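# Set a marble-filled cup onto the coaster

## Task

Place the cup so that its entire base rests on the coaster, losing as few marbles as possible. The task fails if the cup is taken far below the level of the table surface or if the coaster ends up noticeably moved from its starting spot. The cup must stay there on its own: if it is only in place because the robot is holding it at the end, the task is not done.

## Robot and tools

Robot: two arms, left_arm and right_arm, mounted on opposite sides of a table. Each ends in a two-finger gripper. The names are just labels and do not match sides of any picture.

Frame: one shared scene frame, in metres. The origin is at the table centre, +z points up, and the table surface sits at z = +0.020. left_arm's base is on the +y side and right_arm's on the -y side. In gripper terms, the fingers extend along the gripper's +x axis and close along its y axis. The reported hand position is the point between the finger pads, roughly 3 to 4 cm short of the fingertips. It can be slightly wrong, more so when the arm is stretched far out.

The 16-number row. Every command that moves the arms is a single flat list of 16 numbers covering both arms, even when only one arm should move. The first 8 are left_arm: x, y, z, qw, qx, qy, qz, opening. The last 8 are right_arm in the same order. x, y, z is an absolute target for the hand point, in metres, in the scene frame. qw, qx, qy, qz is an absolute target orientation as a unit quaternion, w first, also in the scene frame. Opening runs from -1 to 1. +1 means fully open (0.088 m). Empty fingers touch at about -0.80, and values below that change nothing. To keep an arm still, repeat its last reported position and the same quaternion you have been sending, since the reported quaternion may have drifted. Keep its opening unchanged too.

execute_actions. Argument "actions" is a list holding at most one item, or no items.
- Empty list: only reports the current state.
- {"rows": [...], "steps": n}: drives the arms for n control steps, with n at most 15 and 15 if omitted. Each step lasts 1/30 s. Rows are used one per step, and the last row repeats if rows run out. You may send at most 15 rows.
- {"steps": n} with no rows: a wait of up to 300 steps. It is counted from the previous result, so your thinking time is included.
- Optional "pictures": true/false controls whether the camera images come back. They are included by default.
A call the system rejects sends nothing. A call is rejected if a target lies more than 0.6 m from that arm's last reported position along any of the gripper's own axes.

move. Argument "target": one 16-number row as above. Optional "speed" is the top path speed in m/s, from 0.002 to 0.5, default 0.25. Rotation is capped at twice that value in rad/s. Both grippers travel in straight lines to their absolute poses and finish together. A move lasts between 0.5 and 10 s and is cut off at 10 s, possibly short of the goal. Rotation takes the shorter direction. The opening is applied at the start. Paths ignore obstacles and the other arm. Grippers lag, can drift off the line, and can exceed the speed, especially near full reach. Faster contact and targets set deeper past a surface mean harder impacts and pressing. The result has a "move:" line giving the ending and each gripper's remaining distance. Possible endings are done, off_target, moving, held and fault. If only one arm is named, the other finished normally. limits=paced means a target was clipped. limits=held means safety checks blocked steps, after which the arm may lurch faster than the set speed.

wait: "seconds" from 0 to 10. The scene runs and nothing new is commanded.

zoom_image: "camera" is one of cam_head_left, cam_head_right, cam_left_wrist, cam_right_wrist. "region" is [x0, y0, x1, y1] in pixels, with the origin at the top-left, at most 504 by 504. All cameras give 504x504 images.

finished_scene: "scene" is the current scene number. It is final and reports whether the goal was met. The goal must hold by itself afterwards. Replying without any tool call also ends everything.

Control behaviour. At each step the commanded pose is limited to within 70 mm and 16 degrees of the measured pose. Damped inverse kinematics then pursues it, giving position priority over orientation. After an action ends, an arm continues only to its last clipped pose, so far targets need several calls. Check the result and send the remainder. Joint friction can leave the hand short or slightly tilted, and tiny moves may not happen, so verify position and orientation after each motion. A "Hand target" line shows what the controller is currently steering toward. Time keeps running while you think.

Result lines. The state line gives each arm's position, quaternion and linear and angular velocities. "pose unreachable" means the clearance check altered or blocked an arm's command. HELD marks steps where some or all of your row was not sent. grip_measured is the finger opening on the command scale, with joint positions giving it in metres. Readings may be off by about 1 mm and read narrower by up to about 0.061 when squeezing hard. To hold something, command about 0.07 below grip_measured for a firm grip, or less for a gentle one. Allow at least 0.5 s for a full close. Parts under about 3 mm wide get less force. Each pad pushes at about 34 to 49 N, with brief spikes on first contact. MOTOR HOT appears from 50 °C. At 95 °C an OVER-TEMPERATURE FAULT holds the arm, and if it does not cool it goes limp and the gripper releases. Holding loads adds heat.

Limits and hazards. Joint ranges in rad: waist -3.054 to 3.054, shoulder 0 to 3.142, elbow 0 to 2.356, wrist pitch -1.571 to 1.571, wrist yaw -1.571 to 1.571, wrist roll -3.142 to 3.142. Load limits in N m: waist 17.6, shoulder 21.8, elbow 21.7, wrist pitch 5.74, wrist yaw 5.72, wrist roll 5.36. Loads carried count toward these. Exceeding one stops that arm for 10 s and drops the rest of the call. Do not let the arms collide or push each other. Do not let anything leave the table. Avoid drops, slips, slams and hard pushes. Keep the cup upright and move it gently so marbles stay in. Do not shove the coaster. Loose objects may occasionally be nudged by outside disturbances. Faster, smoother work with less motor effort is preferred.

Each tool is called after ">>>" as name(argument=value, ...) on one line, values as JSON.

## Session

>>> execute_actions(actions=[])

Scene clock: 0.00 s of 3960.00 s.
left_arm: end_effector_position=(-0.0446, +0.1258, +0.3773) grip_measured=+0.821 end_effector_quat_wxyz=(+0.574, -0.021, -0.015, -0.819) end_effector_velocity=(+0.001, +0.001, +0.002) end_effector_angular_velocity=(+0.005, +0.022, +0.004) | right_arm: end_effector_position=(+0.1512, -0.4167, +0.1718) grip_measured=+0.821 end_effector_quat_wxyz=(-0.822, +0.560, -0.093, +0.042) end_effector_velocity=(-0.000, -0.000, -0.001) end_effector_angular_velocity=(-0.025, +0.010, +0.007)
Joint positions: left_arm=[-0.009  0.842  0.65   0.243  0.003  0.001  0.079] | right_arm=[-1.046  2.127  0.484  1.471  0.896 -1.071  0.079]
Joint velocities: left_arm=[-0.002 -0.007  0.002 -0.007 -0.007 -0.022 -0.   ] | right_arm=[-0.002 -0.002 -0.002 -0.007 -0.007 -0.022 -0.   ]
Motor temperatures (°C, as the motors report them): left_arm=[27 28 33 30 28 26] | right_arm=[28 30 30 26 26 29]
Heat: left arm: hottest elbow 33 °C (+0.0 °C/min); right arm: hottest shoulder 30 °C (+0.0 °C/min).
Hand target (left_arm): -0.045, +0.126, +0.377; -0.574, +0.021, +0.015, +0.819
Hand target (right_arm): +0.151, -0.417, +0.172; +0.822, -0.560, +0.093, -0.042

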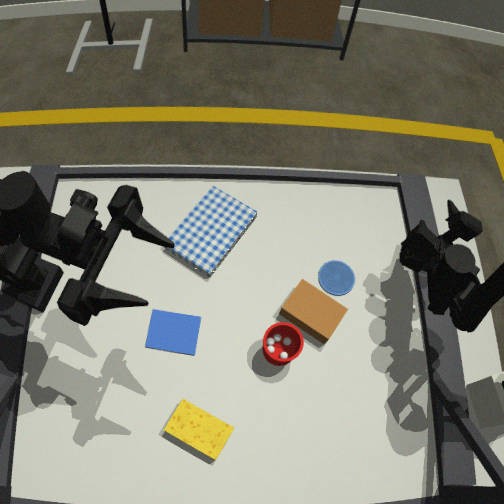

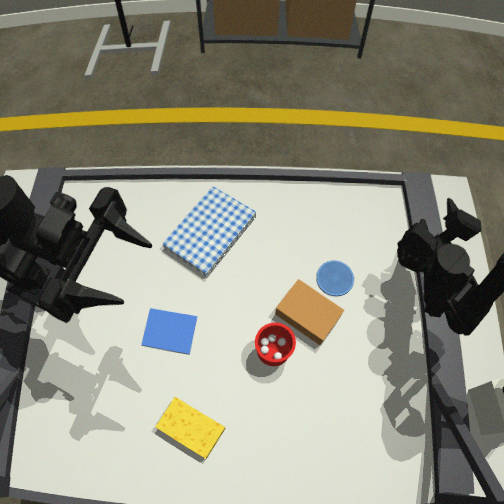

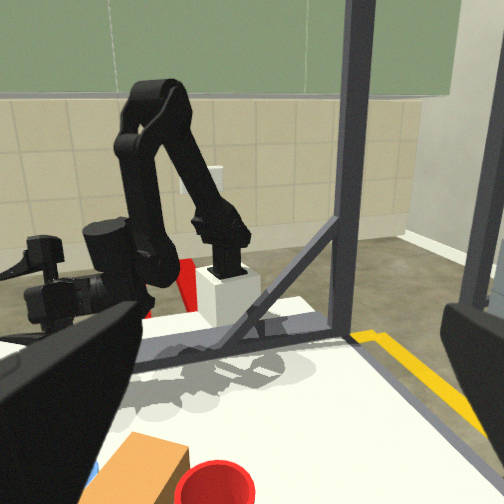

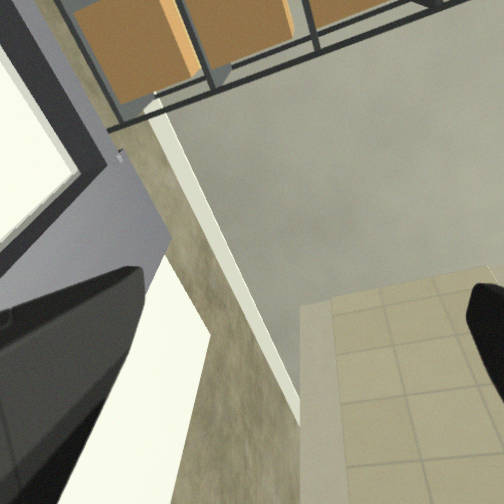

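>>> zoom_image(camera="cam_head_left", region=[220, 230, 400, 400])

Region (220, 230, 400, 400) of cam_head_left's 504x504 image, scaled by 2.800, with more detail than that image has.

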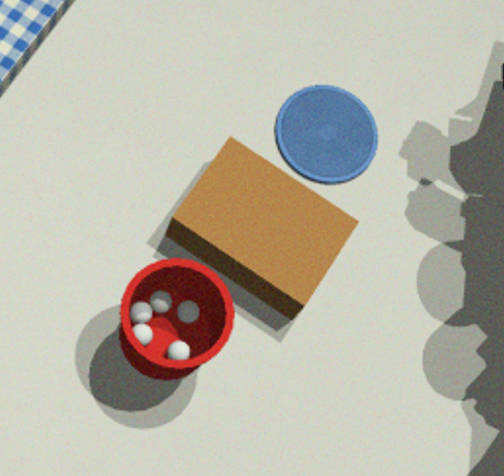

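>>> move(target=[-0.0446,0.1258,0.3773,0.574,-0.021,-0.015,-0.819,1.0, -0.06,-0.10,0.21,0.674,0.213,0.674,-0.213,1.0], speed=0.25)

Scene clock: 33.07 s of 3960.00 s.
left_arm: end_effector_position=(-0.0446, +0.1258, +0.3773) grip_measured=+0.980 end_effector_quat_wxyz=(+0.574, -0.021, -0.015, -0.819) end_effector_velocity=(+0.002, -0.001, -0.001) end_effector_angular_velocity=(+0.010, +0.005, +0.019) | right_arm: end_effector_position=(-0.0609, -0.1061, +0.2124) grip_measured=+0.981 end_effector_quat_wxyz=(+0.676, +0.232, +0.672, -0.195) end_effector_velocity=(-0.003, -0.001, -0.002) end_effector_angular_velocity=(-0.005, +0.026, -0.023)
Joint positions: left_arm=[-0.009  0.842  0.65   0.243  0.003  0.001  0.087] | right_arm=[-0.486  2.439  2.341 -1.421  0.006  1.901  0.087]
Joint velocities: left_arm=[-0.002  0.002  0.002 -0.007 -0.022 -0.007  0.   ] | right_arm=[-0.002  0.002 -0.002 -0.007 -0.022  0.022 -0.   ]
Motor temperatures (°C, as the motors report them): left_arm=[27 29 38 35 28 26] | right_arm=[28 33 31 29 26 29]
Heat: left arm: hottest elbow 38 °C (+9.1 °C/min); right arm: hottest shoulder 33 °C (+5.4 °C/min).
Hand target (left_arm): -0.045, +0.126, +0.377; -0.574, +0.021, +0.015, +0.819
Hand target (right_arm): -0.062, -0.103, +0.210; +0.674, +0.234, +0.674, -0.194
Off the commanded pose (left_arm): 0.000 m, 0 deg.
Off the commanded pose (right_arm): 0.007 m, 3 deg.
joint sent to its limit (right arm) — the command would take joint 3 (elbow) past its upper limit, so that joint was sent only as far as its limit.
After step 90, 25.37 s passed at rest.
move: off_target (right_arm)

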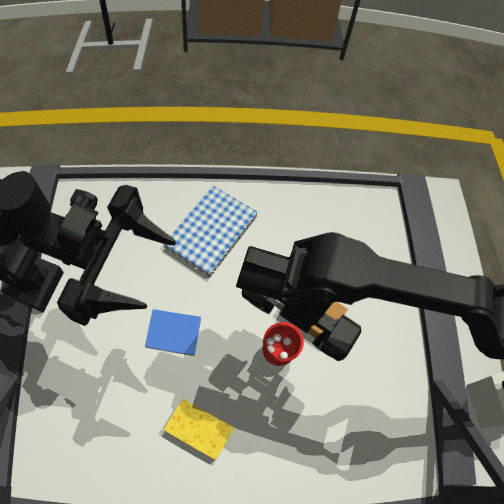

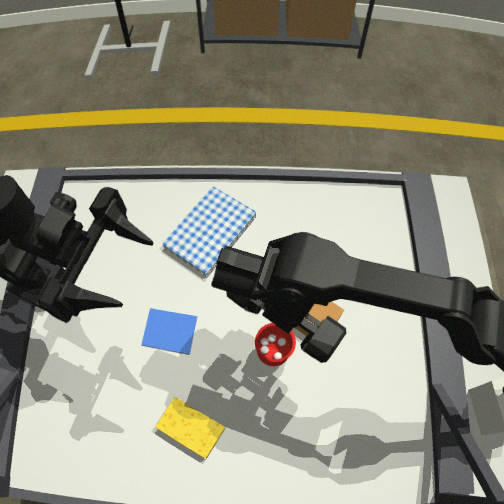

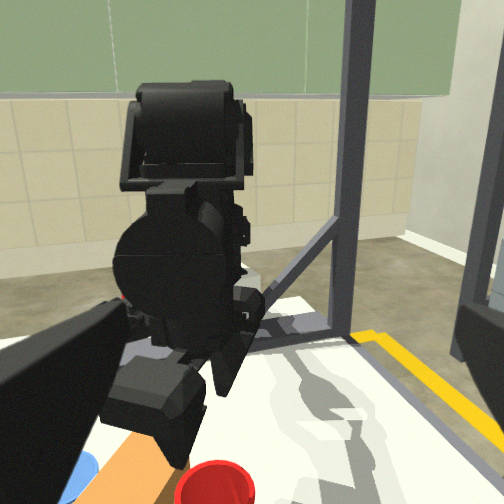

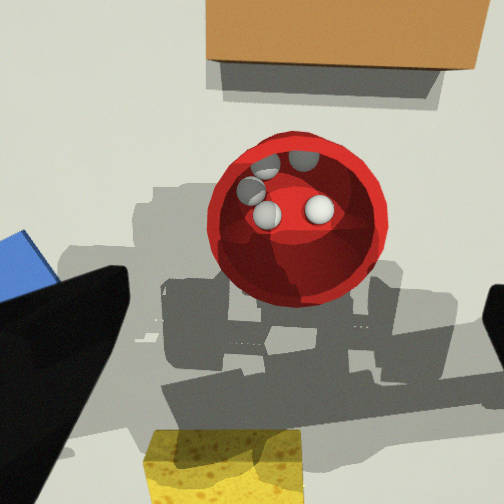

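>>> move(target=[-0.0446,0.1258,0.3773,0.574,-0.021,-0.015,-0.819,1.0, -0.062,-0.103,0.135,0.674,0.213,0.674,-0.213,1.0], speed=0.15)

Scene clock: 50.53 s of 3960.00 s.
left_arm: end_effector_position=(-0.0446, +0.1258, +0.3773) grip_measured=+0.980 end_effector_quat_wxyz=(+0.574, -0.021, -0.015, -0.819) end_effector_velocity=(+0.004, +0.000, +0.000) end_effector_angular_velocity=(+0.001, +0.024, +0.023) | right_arm: end_effector_position=(-0.0598, -0.1009, +0.1478) grip_measured=+0.981 end_effector_quat_wxyz=(+0.675, +0.223, +0.673, -0.204) end_effector_velocity=(-0.003, -0.001, +0.000) end_effector_angular_velocity=(-0.005, +0.009, +0.010)
Joint positions: left_arm=[-0.009  0.842  0.65   0.243  0.003  0.001  0.087] | right_arm=[-0.486  2.492  2.181 -1.233  0.003  1.902  0.087]
Joint velocities: left_arm=[ 0.002 -0.007 -0.007  0.007 -0.022 -0.022 -0.   ] | right_arm=[ 0.002 -0.002 -0.002 -0.007 -0.007 -0.007 -0.   ]
Motor temperatures (°C, as the motors report them): left_arm=[27 29 38 36 28 26] | right_arm=[28 36 32 28 26 29]
Heat: left arm: hottest elbow 38 °C (+5.9 °C/min); right arm: hottest shoulder 36 °C (+7.1 °C/min).
Hand target (left_arm): -0.045, +0.126, +0.377; -0.574, +0.021, +0.015, +0.819
Hand target (right_arm): -0.062, -0.103, +0.135; +0.674, +0.213, +0.674, -0.213
Off the commanded pose (left_arm): 0.000 m, 0 deg.
Off the commanded pose (right_arm): 0.013 m, 2 deg.
After step 90, 13.47 s passed at rest.
move: off_target (right_arm)

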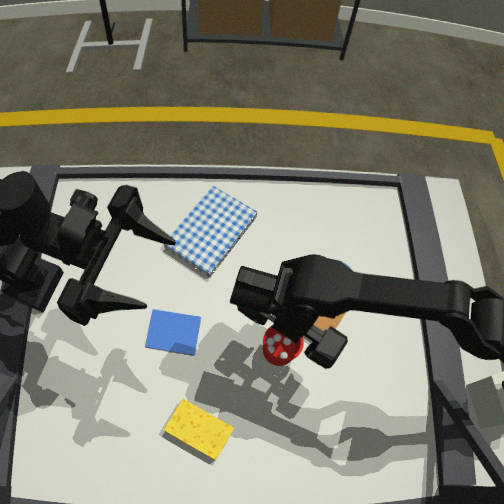

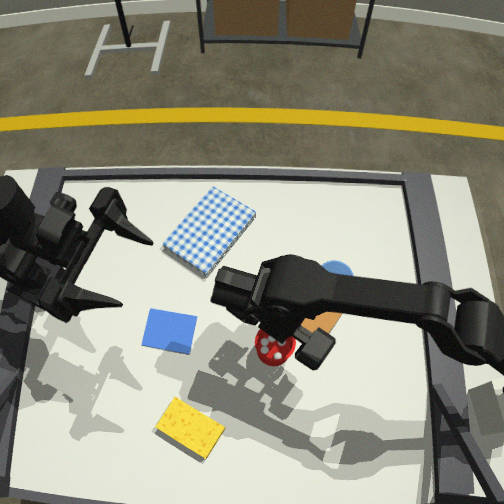

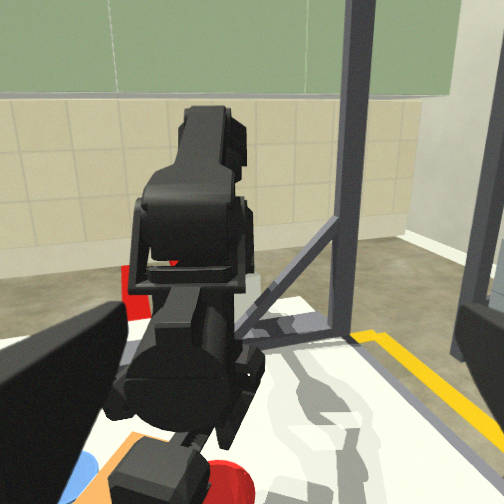

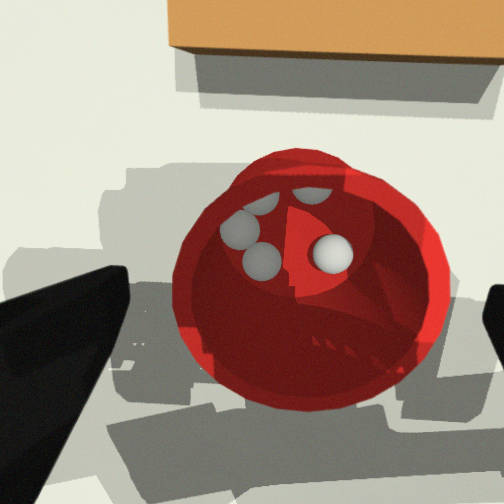

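>>> move(target=[-0.0446,0.1258,0.3773,0.574,-0.021,-0.015,-0.819,1.0, -0.061,-0.105,0.074,0.674,0.213,0.674,-0.213,1.0], speed=0.07)

Scene clock: 64.90 s of 3960.00 s.
left_arm: end_effector_position=(-0.0446, +0.1258, +0.3773) grip_measured=+0.980 end_effector_quat_wxyz=(+0.574, -0.021, -0.015, -0.819) end_effector_velocity=(+0.000, -0.001, -0.001) end_effector_angular_velocity=(+0.015, +0.018, +0.004) | right_arm: end_effector_position=(-0.0596, -0.1001, +0.0873) grip_measured=+0.981 end_effector_quat_wxyz=(+0.675, +0.224, +0.673, -0.203) end_effector_velocity=(+0.001, +0.002, +0.003) end_effector_angular_velocity=(+0.014, +0.004, -0.010)
Joint positions: left_arm=[-0.009  0.842  0.65   0.243  0.003  0.001  0.087] | right_arm=[-0.486  2.547  2.041 -1.035  0.003  1.902  0.087]
Joint velocities: left_arm=[-0.002  0.002  0.002 -0.007 -0.007 -0.022 -0.   ] | right_arm=[-0.002 -0.007 -0.002  0.007 -0.007  0.007 -0.   ]
Motor temperatures (°C, as the motors report them): left_arm=[27 29 39 37 28 26] | right_arm=[28 37 32 28 26 29]
Heat: left arm: hottest elbow 39 °C (+5.0 °C/min); right arm: hottest shoulder 37 °C (+6.0 °C/min).
Hand target (left_arm): -0.045, +0.126, +0.377; -0.574, +0.021, +0.015, +0.819
Hand target (right_arm): -0.061, -0.105, +0.074; +0.674, +0.213, +0.674, -0.213
Off the commanded pose (left_arm): 0.000 m, 0 deg.
Off the commanded pose (right_arm): 0.014 m, 2 deg.
After step 90, 9.90 s passed at rest.
move: off_target (right_arm)

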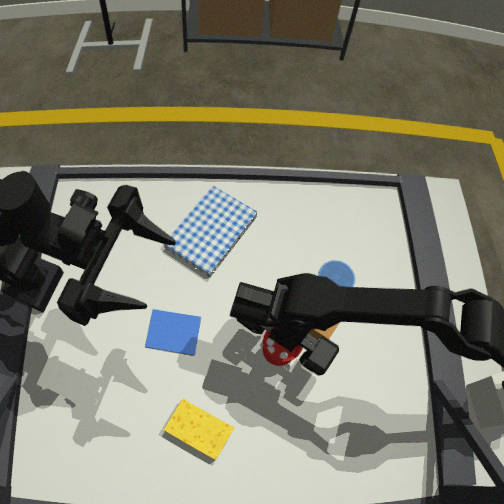

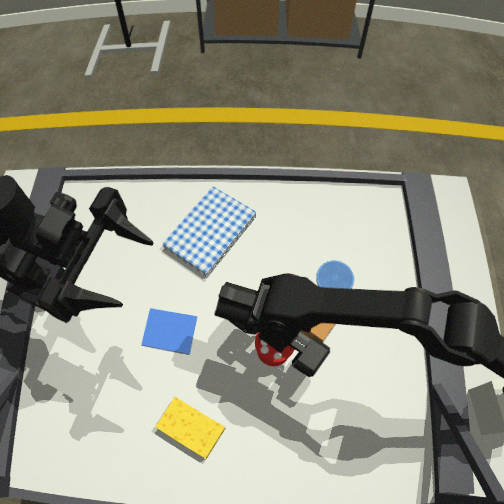

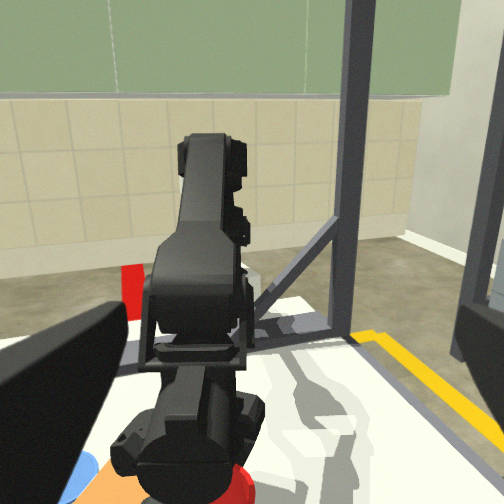

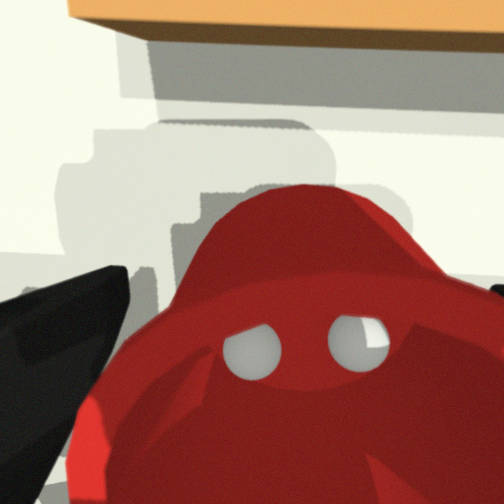

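>>> zoom_image(camera="cam_head_left", region=[220, 260, 380, 400])

Region (220, 260, 380, 400) of cam_head_left's 504x504 image, scaled by 3.150, with more detail than that image has; it fills the top 441 rows of this view, and the rest is white.

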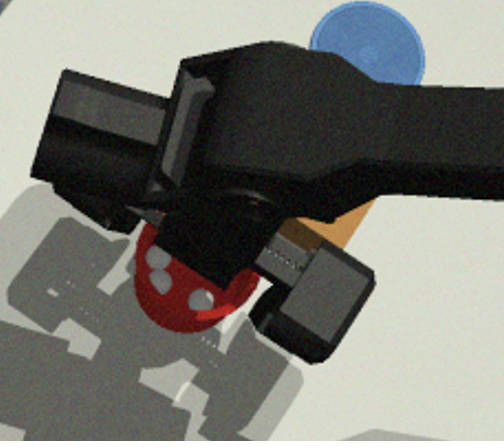

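>>> move(target=[-0.0446,0.1258,0.3773,0.574,-0.021,-0.015,-0.819,1.0, -0.062,-0.108,0.059,0.674,0.213,0.674,-0.213,1.0], speed=0.03)

Scene clock: 82.57 s of 3960.00 s.
left_arm: end_effector_position=(-0.0446, +0.1258, +0.3773) grip_measured=+0.980 end_effector_quat_wxyz=(+0.574, -0.021, -0.015, -0.819) end_effector_velocity=(+0.000, -0.001, -0.003) end_effector_angular_velocity=(+0.019, +0.017, +0.004) | right_arm: end_effector_position=(-0.0602, -0.1025, +0.0719) grip_measured=+0.981 end_effector_quat_wxyz=(+0.675, +0.224, +0.673, -0.203) end_effector_velocity=(-0.002, +0.002, +0.001) end_effector_angular_velocity=(+0.013, +0.019, +0.006)
Joint positions: left_arm=[-0.009  0.842  0.65   0.243  0.003  0.001  0.087] | right_arm=[-0.486  2.558  1.997 -0.98   0.003  1.902  0.087]
Joint velocities: left_arm=[-0.002  0.002 -0.002 -0.007 -0.007 -0.022 -0.   ] | right_arm=[-0.002 -0.002 -0.002  0.007 -0.022 -0.007 -0.   ]
Motor temperatures (°C, as the motors report them): left_arm=[27 29 39 38 28 26] | right_arm=[28 38 32 27 26 29]
Heat: left arm: hottest elbow 39 °C (+2.0 °C/min); right arm: hottest shoulder 38 °C (+6.0 °C/min).
Hand target (left_arm): -0.045, +0.126, +0.377; -0.574, +0.021, +0.015, +0.819
Hand target (right_arm): -0.062, -0.108, +0.059; +0.674, +0.213, +0.674, -0.213
Off the commanded pose (left_arm): 0.000 m, 0 deg.
Off the commanded pose (right_arm): 0.014 m, 2 deg.
After step 90, 13.33 s passed at rest.
move: off_target (right_arm)

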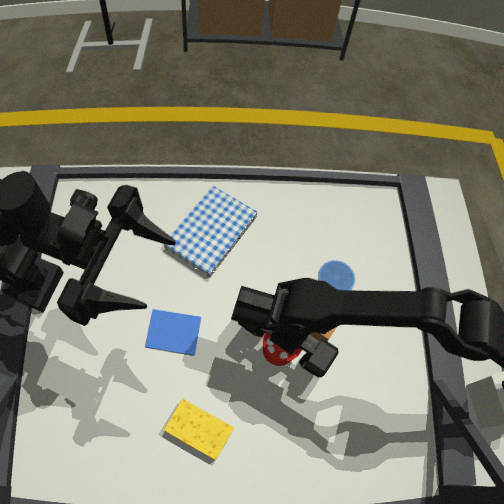

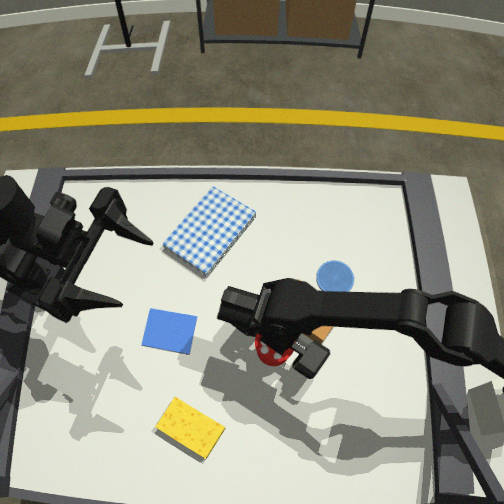

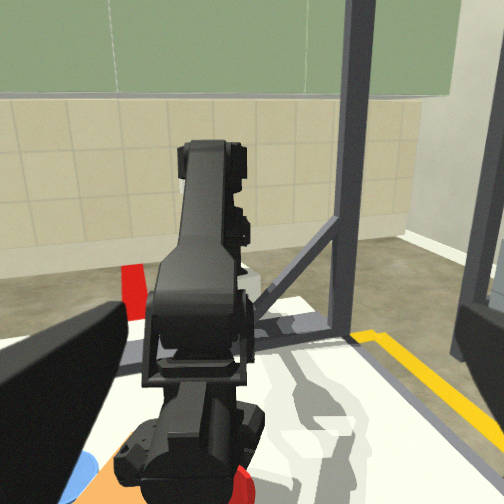

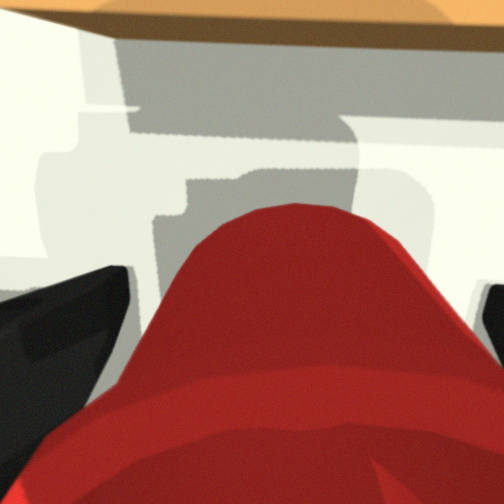

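>>> move(target=[-0.0446,0.1258,0.3773,0.574,-0.021,-0.015,-0.819,1.0, -0.062,-0.108,0.059,0.674,0.213,0.674,-0.213,0.48], speed=0.03)

>>> execute_actions(actions=[{"rows": [[-0.0446,0.1258,0.3773,0.574,-0.021,-0.015,-0.819,1.0, -0.062,-0.108,0.059,0.674,0.213,0.674,-0.213,0.45],[-0.0446,0.1258,0.3773,0.574,-0.021,-0.015,-0.819,1.0, -0.062,-0.108,0.059,0.674,0.213,0.674,-0.213,0.43],[-0.0446,0.1258,0.3773,0.574,-0.021,-0.015,-0.819,1.0, -0.062,-0.108,0.059,0.674,0.213,0.674,-0.213,0.41],[-0.0446,0.1258,0.3773,0.574,-0.021,-0.015,-0.819,1.0, -0.062,-0.108,0.059,0.674,0.213,0.674,-0.213,0.39],[-0.0446,0.1258,0.3773,0.574,-0.021,-0.015,-0.819,1.0, -0.062,-0.108,0.059,0.674,0.213,0.674,-0.213,0.37],[-0.0446,0.1258,0.3773,0.574,-0.021,-0.015,-0.819,1.0, -0.062,-0.108,0.059,0.674,0.213,0.674,-0.213,0.35],[-0.0446,0.1258,0.3773,0.574,-0.021,-0.015,-0.819,1.0, -0.062,-0.108,0.059,0.674,0.213,0.674,-0.213,0.33],[-0.0446,0.1258,0.3773,0.574,-0.021,-0.015,-0.819,1.0, -0.062,-0.108,0.059,0.674,0.213,0.674,-0.213,0.31]], "steps": 15}])

Scene clock: 96.50 s of 3960.00 s.
left_arm: end_effector_position=(-0.0446, +0.1258, +0.3773) grip_measured=+0.980 end_effector_quat_wxyz=(+0.574, -0.021, -0.015, -0.819) end_effector_velocity=(+0.000, +0.000, +0.000) end_effector_angular_velocity=(+0.010, +0.020, +0.004) | right_arm: end_effector_position=(-0.0602, -0.1024, +0.0720) grip_measured=+0.491 end_effector_quat_wxyz=(+0.675, +0.224, +0.673, -0.203) end_effector_velocity=(-0.000, -0.002, +0.000) end_effector_angular_velocity=(-0.005, +0.009, +0.005)
Joint positions: left_arm=[-0.009  0.842  0.65   0.243  0.003  0.001  0.087] | right_arm=[-0.486  2.558  1.997 -0.98   0.003  1.902  0.063]
Joint velocities: left_arm=[-0.002 -0.002  0.002 -0.007 -0.007 -0.022 -0.   ] | right_arm=[-0.002 -0.002 -0.002 -0.007 -0.007 -0.007 -0.001]
Motor temperatures (°C, as the motors report them): left_arm=[27 29 40 38 28 26] | right_arm=[28 38 32 27 26 29]
Heat: left arm: hottest elbow 40 °C (+2.0 °C/min); right arm: hottest shoulder 38 °C (+4.0 °C/min).
Hand target (left_arm): -0.045, +0.126, +0.377; -0.574, +0.021, +0.015, +0.819
Hand target (right_arm): -0.062, -0.108, +0.059; +0.674, +0.213, +0.674, -0.213
Off the commanded pose (left_arm): 0.000 m, 0 deg.
Off the commanded pose (right_arm): 0.014 m, 2 deg.
After step 90, 10.20 s passed at rest.
move: off_target (right_arm)

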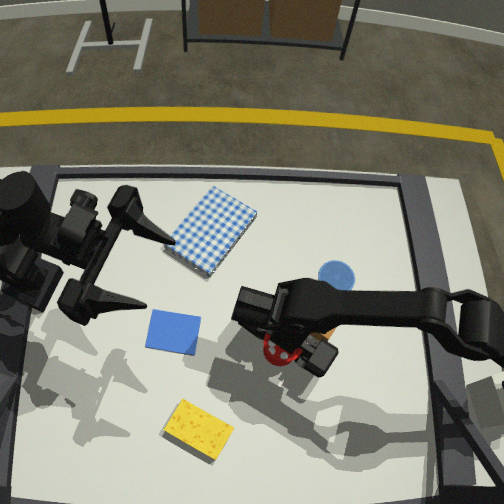

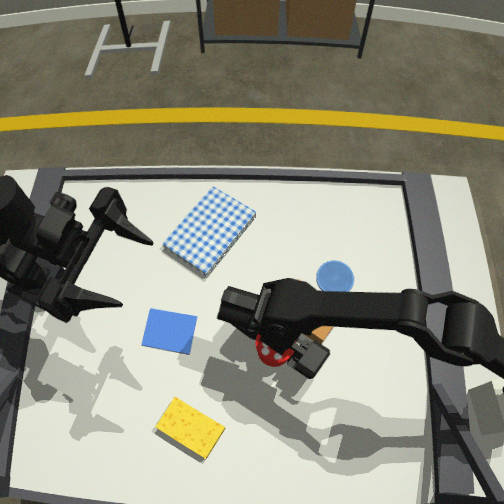

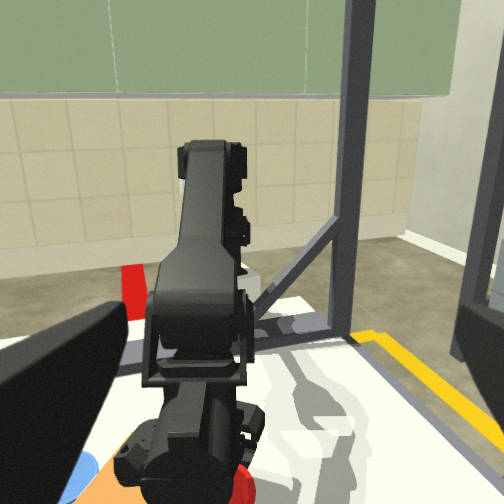

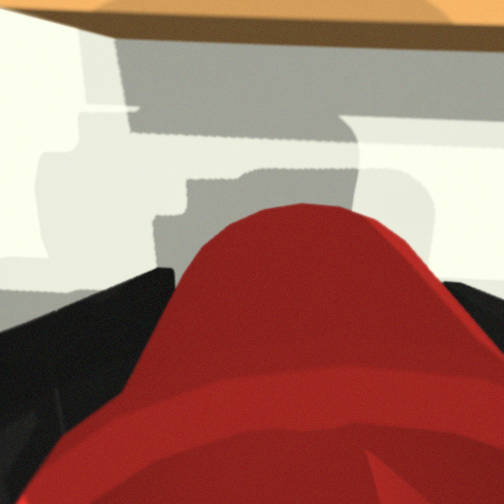

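Scene clock: 97.00 s of 3960.00 s.
left_arm: end_effector_position=(-0.0446, +0.1258, +0.3773) grip_measured=+0.980 end_effector_quat_wxyz=(+0.574, -0.021, -0.015, -0.819) end_effector_velocity=(-0.001, -0.001, -0.006) end_effector_angular_velocity=(+0.018, +0.001, -0.005) | right_arm: end_effector_position=(-0.0602, -0.1024, +0.0720) grip_measured=+0.465 end_effector_quat_wxyz=(+0.675, +0.224, +0.673, -0.203) end_effector_velocity=(+0.002, -0.001, +0.002) end_effector_angular_velocity=(-0.004, -0.006, -0.010)
Joint positions: left_arm=[-0.009  0.842  0.65   0.243  0.003  0.001  0.087] | right_arm=[-0.486  2.558  1.997 -0.98   0.003  1.902  0.062]
Joint velocities: left_arm=[ 0.002  0.002 -0.007 -0.007  0.007 -0.007 -0.   ] | right_arm=[-0.002 -0.002  0.002 -0.007  0.007  0.007 -0.   ]
Motor temperatures (°C, as the motors report them): left_arm=[27 29 40 38 28 26] | right_arm=[28 38 32 27 26 29]
Heat: left arm: hottest elbow 40 °C (+2.0 °C/min); right arm: hottest shoulder 38 °C (+4.0 °C/min).
Hand target (left_arm): -0.045, +0.126, +0.377; -0.574, +0.021, +0.015, +0.819
Hand target (right_arm): -0.062, -0.108, +0.059; +0.674, +0.213, +0.674, -0.213
Off the commanded pose (left_arm): 0.000 m, 0 deg.
Off the commanded pose (right_arm): 0.014 m, 2 deg.
Steps of this call (steps 1 to 15: all 15 steps of this action). Readings (end_effector_position):
1: left_arm (-0.0446, +0.1258, +0.3773) | right_arm (-0.0602, -0.1024, +0.0720)
2: left_arm (-0.0446, +0.1258, +0.3773) | right_arm (-0.0602, -0.1024, +0.0720)
4: left_arm (-0.0446, +0.1258, +0.3773) | right_arm (-0.0602, -0.1024, +0.0720)
8: left_arm (-0.0446, +0.1258, +0.3773) | right_arm (-0.0602, -0.1024, +0.0720)
15: the state above

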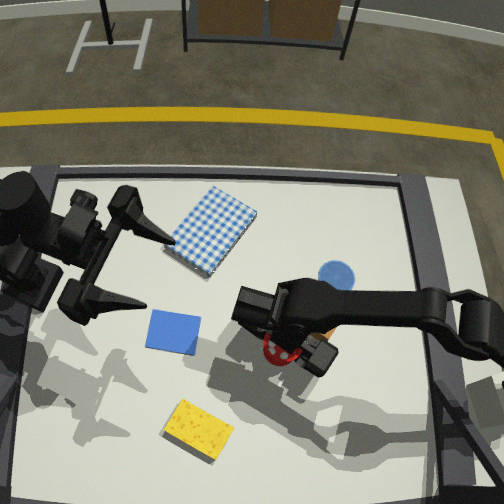

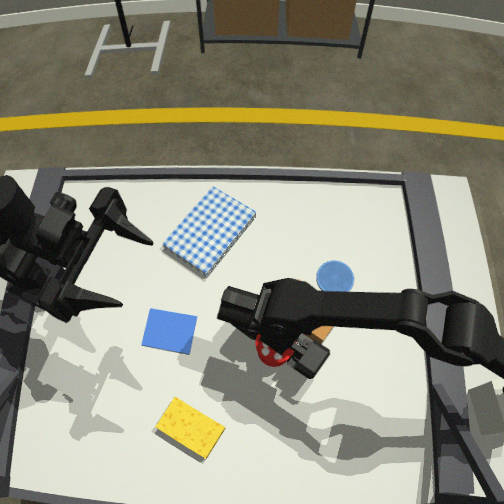

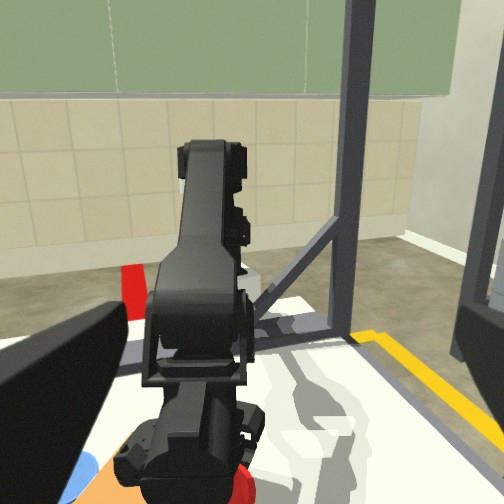

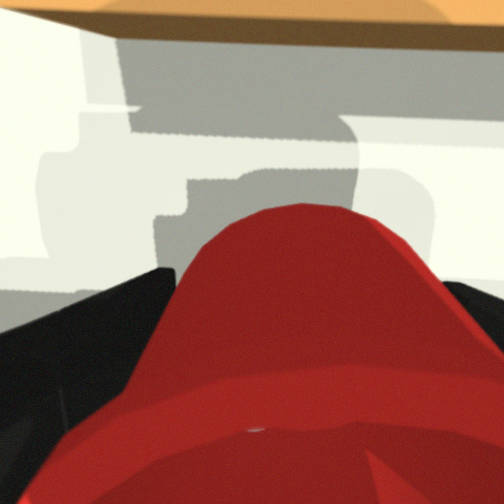

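>>> execute_actions(actions=[{"rows": [[-0.0446,0.1258,0.3773,0.574,-0.021,-0.015,-0.819,1.0, -0.062,-0.108,0.059,0.674,0.213,0.674,-0.213,0.385]], "steps": 10}], pictures=false)

Scene clock: 104.13 s of 3960.00 s.
left_arm: end_effector_position=(-0.0446, +0.1258, +0.3773) grip_measured=+0.980 end_effector_quat_wxyz=(+0.574, -0.021, -0.015, -0.819) end_effector_velocity=(+0.002, -0.001, -0.004) end_effector_angular_velocity=(+0.014, +0.004, +0.019) | right_arm: end_effector_position=(-0.0602, -0.1024, +0.0720) grip_measured=+0.465 end_effector_quat_wxyz=(+0.675, +0.224, +0.673, -0.203) end_effector_velocity=(-0.000, -0.000, +0.002) end_effector_angular_velocity=(-0.004, -0.007, +0.010)
Joint positions: left_arm=[-0.009  0.842  0.65   0.243  0.003  0.001  0.087] | right_arm=[-0.486  2.558  1.997 -0.98   0.003  1.902  0.062]
Joint velocities: left_arm=[-0.002 -0.002 -0.007 -0.007 -0.022 -0.007 -0.   ] | right_arm=[ 0.002 -0.002  0.002 -0.007  0.007 -0.007 -0.   ]
Motor temperatures (°C, as the motors report them): left_arm=[27 29 40 38 28 26] | right_arm=[28 38 32 27 26 29]
Heat: left arm: hottest elbow 40 °C (+2.0 °C/min); right arm: hottest shoulder 38 °C (+3.0 °C/min).
Hand target (left_arm): -0.045, +0.126, +0.377; -0.574, +0.021, +0.015, +0.819
Hand target (right_arm): -0.062, -0.108, +0.059; +0.674, +0.213, +0.674, -0.213
Off the commanded pose (left_arm): 0.000 m, 0 deg.
Off the commanded pose (right_arm): 0.014 m, 2 deg.
Steps of this call (steps 1 to 90: nothing new was sent; then 3.80 s passed at rest; steps 91 to 100: all 10 steps of this action). Readings (end_effector_position):
91: left_arm (-0.0446, +0.1258, +0.3773) | right_arm (-0.0602, -0.1024, +0.0720)
92: left_arm (-0.0446, +0.1258, +0.3773) | right_arm (-0.0602, -0.1024, +0.0720)
94: left_arm (-0.0446, +0.1258, +0.3773) | right_arm (-0.0602, -0.1024, +0.0720)
98: left_arm (-0.0446, +0.1258, +0.3773) | right_arm (-0.0602, -0.1024, +0.0720)
100: the state above

>>> move(target=[-0.0446,0.1258,0.3773,0.574,-0.021,-0.015,-0.819,1.0, -0.061,-0.104,0.155,0.674,0.213,0.674,-0.213,0.385], speed=0.1)

Scene clock: 112.17 s of 3960.00 s.
left_arm: end_effector_position=(-0.0446, +0.1258, +0.3773) grip_measured=+0.980 end_effector_quat_wxyz=(+0.574, -0.021, -0.015, -0.819) end_effector_velocity=(-0.000, +0.000, -0.002) end_effector_angular_velocity=(+0.004, -0.010, -0.004) | right_arm: end_effector_position=(-0.0617, -0.1075, +0.1439) grip_measured=+0.465 end_effector_quat_wxyz=(+0.675, +0.204, +0.673, -0.223) end_effector_velocity=(-0.003, -0.001, +0.004) end_effector_angular_velocity=(-0.005, +0.009, +0.010)
Joint positions: left_arm=[-0.009  0.842  0.65   0.243  0.003  0.001  0.087] | right_arm=[-0.486  2.522  2.222 -1.297  0.003  1.902  0.062]
Joint velocities: left_arm=[ 0.002 -0.002 -0.002 -0.007  0.007  0.007  0.   ] | right_arm=[ 0.002 -0.002  0.012 -0.022 -0.007 -0.007 -0.   ]
Motor temperatures (°C, as the motors report them): left_arm=[27 29 40 38 28 26] | right_arm=[28 39 32 27 26 29]
Heat: left arm: hottest elbow 40 °C (+1.0 °C/min); right arm: hottest shoulder 39 °C (+3.0 °C/min).
Hand target (left_arm): -0.045, +0.126, +0.377; -0.574, +0.021, +0.015, +0.819
Hand target (right_arm): -0.061, -0.104, +0.155; +0.674, +0.213, +0.674, -0.213
Off the commanded pose (left_arm): 0.000 m, 0 deg.
Off the commanded pose (right_arm): 0.012 m, 2 deg.
After step 90, 3.63 s passed at rest.
move: off_target (right_arm)

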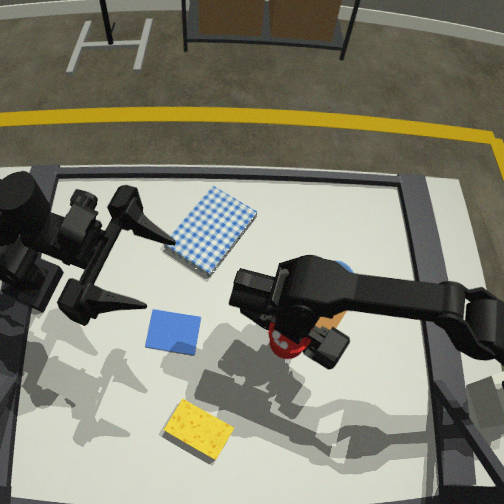

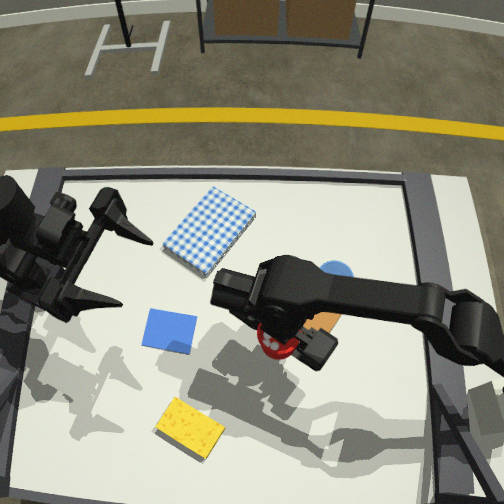

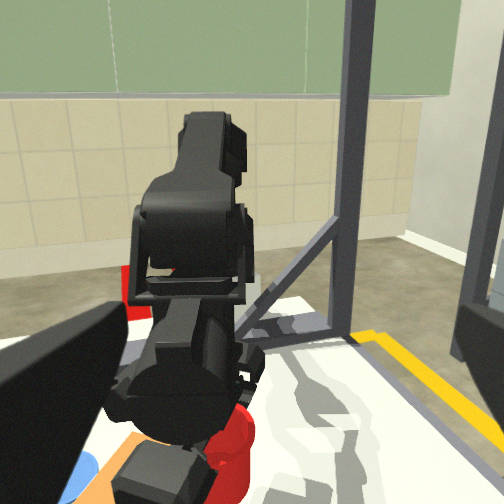

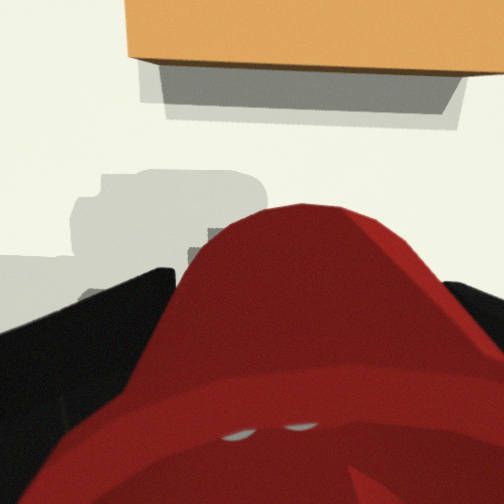

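>>> move(target=[-0.0446,0.1258,0.3773,0.574,-0.021,-0.015,-0.819,1.0, 0.09,-0.216,0.155,0.674,0.213,0.674,-0.213,0.385], speed=0.12)

Scene clock: 118.53 s of 3960.00 s.
left_arm: end_effector_position=(-0.0446, +0.1258, +0.3773) grip_measured=+0.980 end_effector_quat_wxyz=(+0.574, -0.021, -0.015, -0.819) end_effector_velocity=(-0.003, +0.003, +0.003) end_effector_angular_velocity=(-0.009, +0.011, -0.015) | right_arm: end_effector_position=(+0.0891, -0.2144, +0.1468) grip_measured=+0.465 end_effector_quat_wxyz=(+0.672, +0.209, +0.676, -0.219) end_effector_velocity=(-0.005, -0.003, +0.001) end_effector_angular_velocity=(-0.003, +0.031, +0.034)
Joint positions: left_arm=[-0.009  0.842  0.65   0.243  0.003  0.001  0.087] | right_arm=[-0.881  2.374  1.965 -1.177  0.     1.508  0.062]
Joint velocities: left_arm=[-0.007 -0.007 -0.002  0.007  0.007 -0.007 -0.   ] | right_arm=[-0.002 -0.002 -0.002 -0.022 -0.022 -0.037  0.   ]
Motor temperatures (°C, as the motors report them): left_arm=[27 29 40 39 28 26] | right_arm=[28 41 32 27 26 29]
Heat: left arm: hottest elbow 40 °C (+1.0 °C/min); right arm: hottest shoulder 41 °C (+4.0 °C/min).
Hand target (left_arm): -0.045, +0.126, +0.377; -0.574, +0.021, +0.015, +0.819
Hand target (right_arm): +0.090, -0.215, +0.155; +0.673, +0.214, +0.675, -0.212
Off the commanded pose (left_arm): 0.000 m, 0 deg.
Off the commanded pose (right_arm): 0.008 m, 1 deg.
After step 90, 1.40 s passed at rest.
move: done

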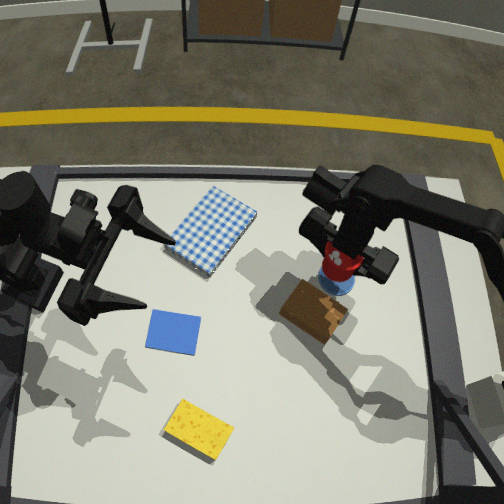

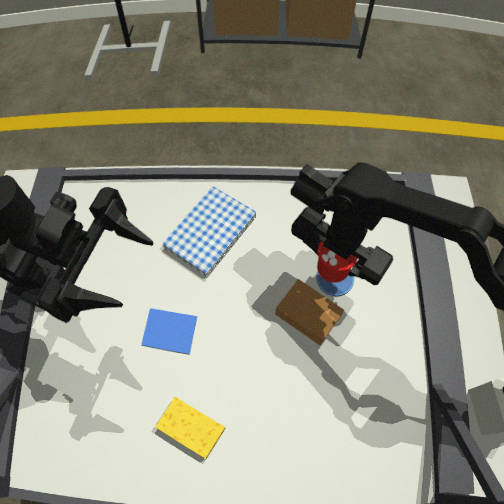

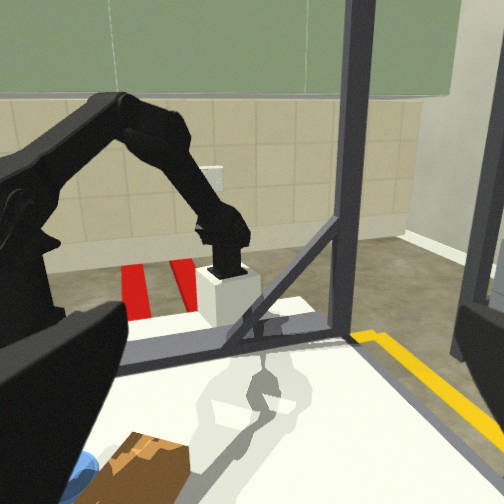

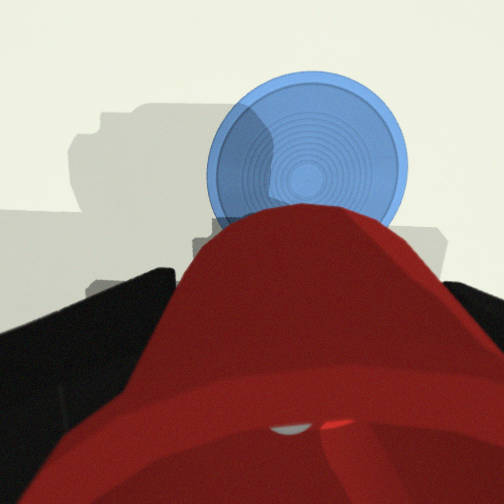

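>>> zoom_image(camera="cam_right_wrist", region=[150, 50, 470, 330])

Region (150, 50, 470, 330) of cam_right_wrist's 504x504 image, scaled by 1.575, with more detail than that image has; it fills the top 441 rows of this view, and the rest is white.

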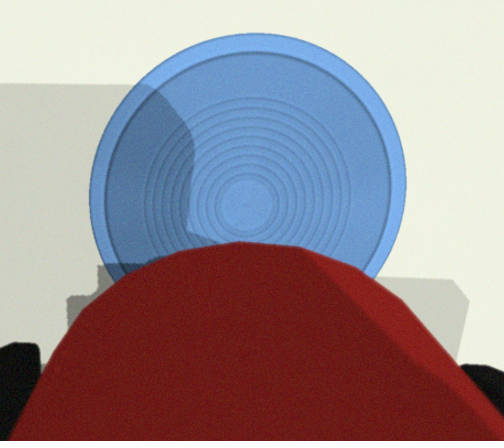

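>>> move(target=[-0.0446,0.1258,0.3773,0.574,-0.021,-0.015,-0.819,1.0, 0.102,-0.236,0.085,0.674,0.213,0.674,-0.213,0.385], speed=0.06)

Scene clock: 154.27 s of 3960.00 s.
left_arm: end_effector_position=(-0.0446, +0.1258, +0.3773) grip_measured=+0.980 end_effector_quat_wxyz=(+0.574, -0.021, -0.015, -0.819) end_effector_velocity=(-0.001, +0.001, -0.003) end_effector_angular_velocity=(+0.019, +0.001, -0.000) | right_arm: end_effector_position=(+0.1039, -0.2314, +0.0957) grip_measured=+0.465 end_effector_quat_wxyz=(+0.678, +0.222, +0.671, -0.205) end_effector_velocity=(-0.001, +0.002, +0.001) end_effector_angular_velocity=(+0.019, +0.011, +0.035)
Joint positions: left_arm=[-0.009  0.842  0.65   0.243  0.003  0.001  0.087] | right_arm=[-0.93   2.382  1.769 -0.932 -0.     1.457  0.062]
Joint velocities: left_arm=[-0.007 -0.002  0.002 -0.022 -0.007 -0.007  0.   ] | right_arm=[-0.002 -0.002 -0.002  0.007 -0.022 -0.037 -0.   ]
Motor temperatures (°C, as the motors report them): left_arm=[27 29 41 39 28 26] | right_arm=[28 47 32 27 26 29]
Heat: left arm: hottest elbow 41 °C (+1.0 °C/min); right arm: hottest shoulder 47 °C (+9.0 °C/min).
Hand target (left_arm): -0.045, +0.126, +0.377; -0.574, +0.021, +0.015, +0.819
Hand target (right_arm): +0.102, -0.236, +0.085; +0.674, +0.213, +0.675, -0.213
Off the commanded pose (left_arm): 0.000 m, 0 deg.
Off the commanded pose (right_arm): 0.012 m, 1 deg.
After step 90, 31.20 s passed at rest.
move: off_target (right_arm)

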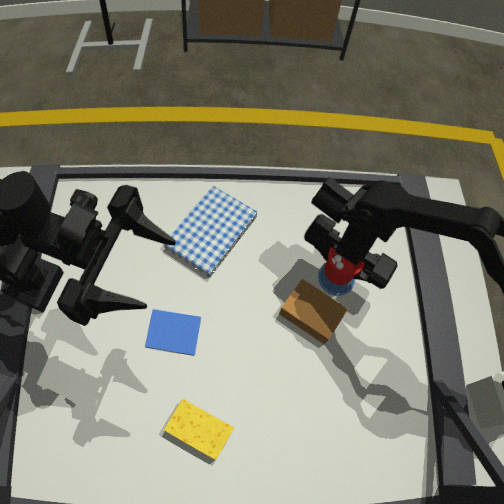

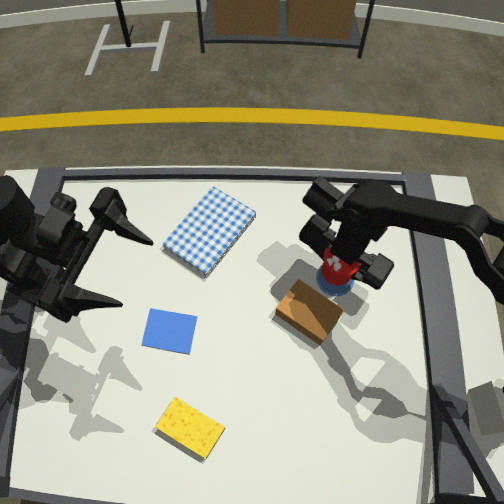

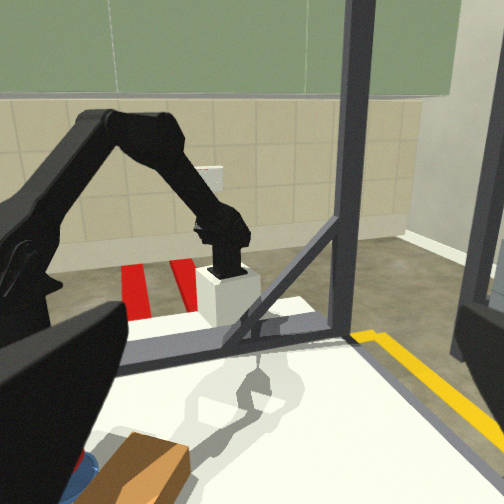

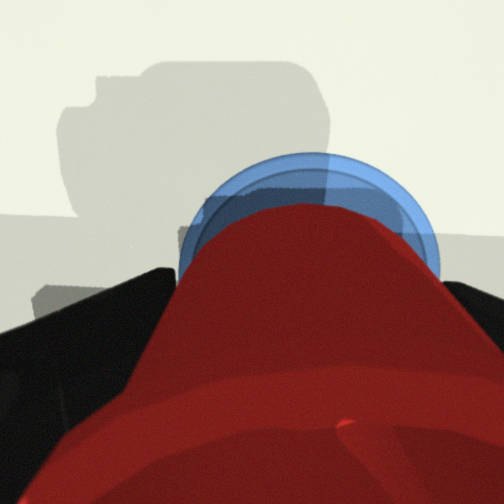

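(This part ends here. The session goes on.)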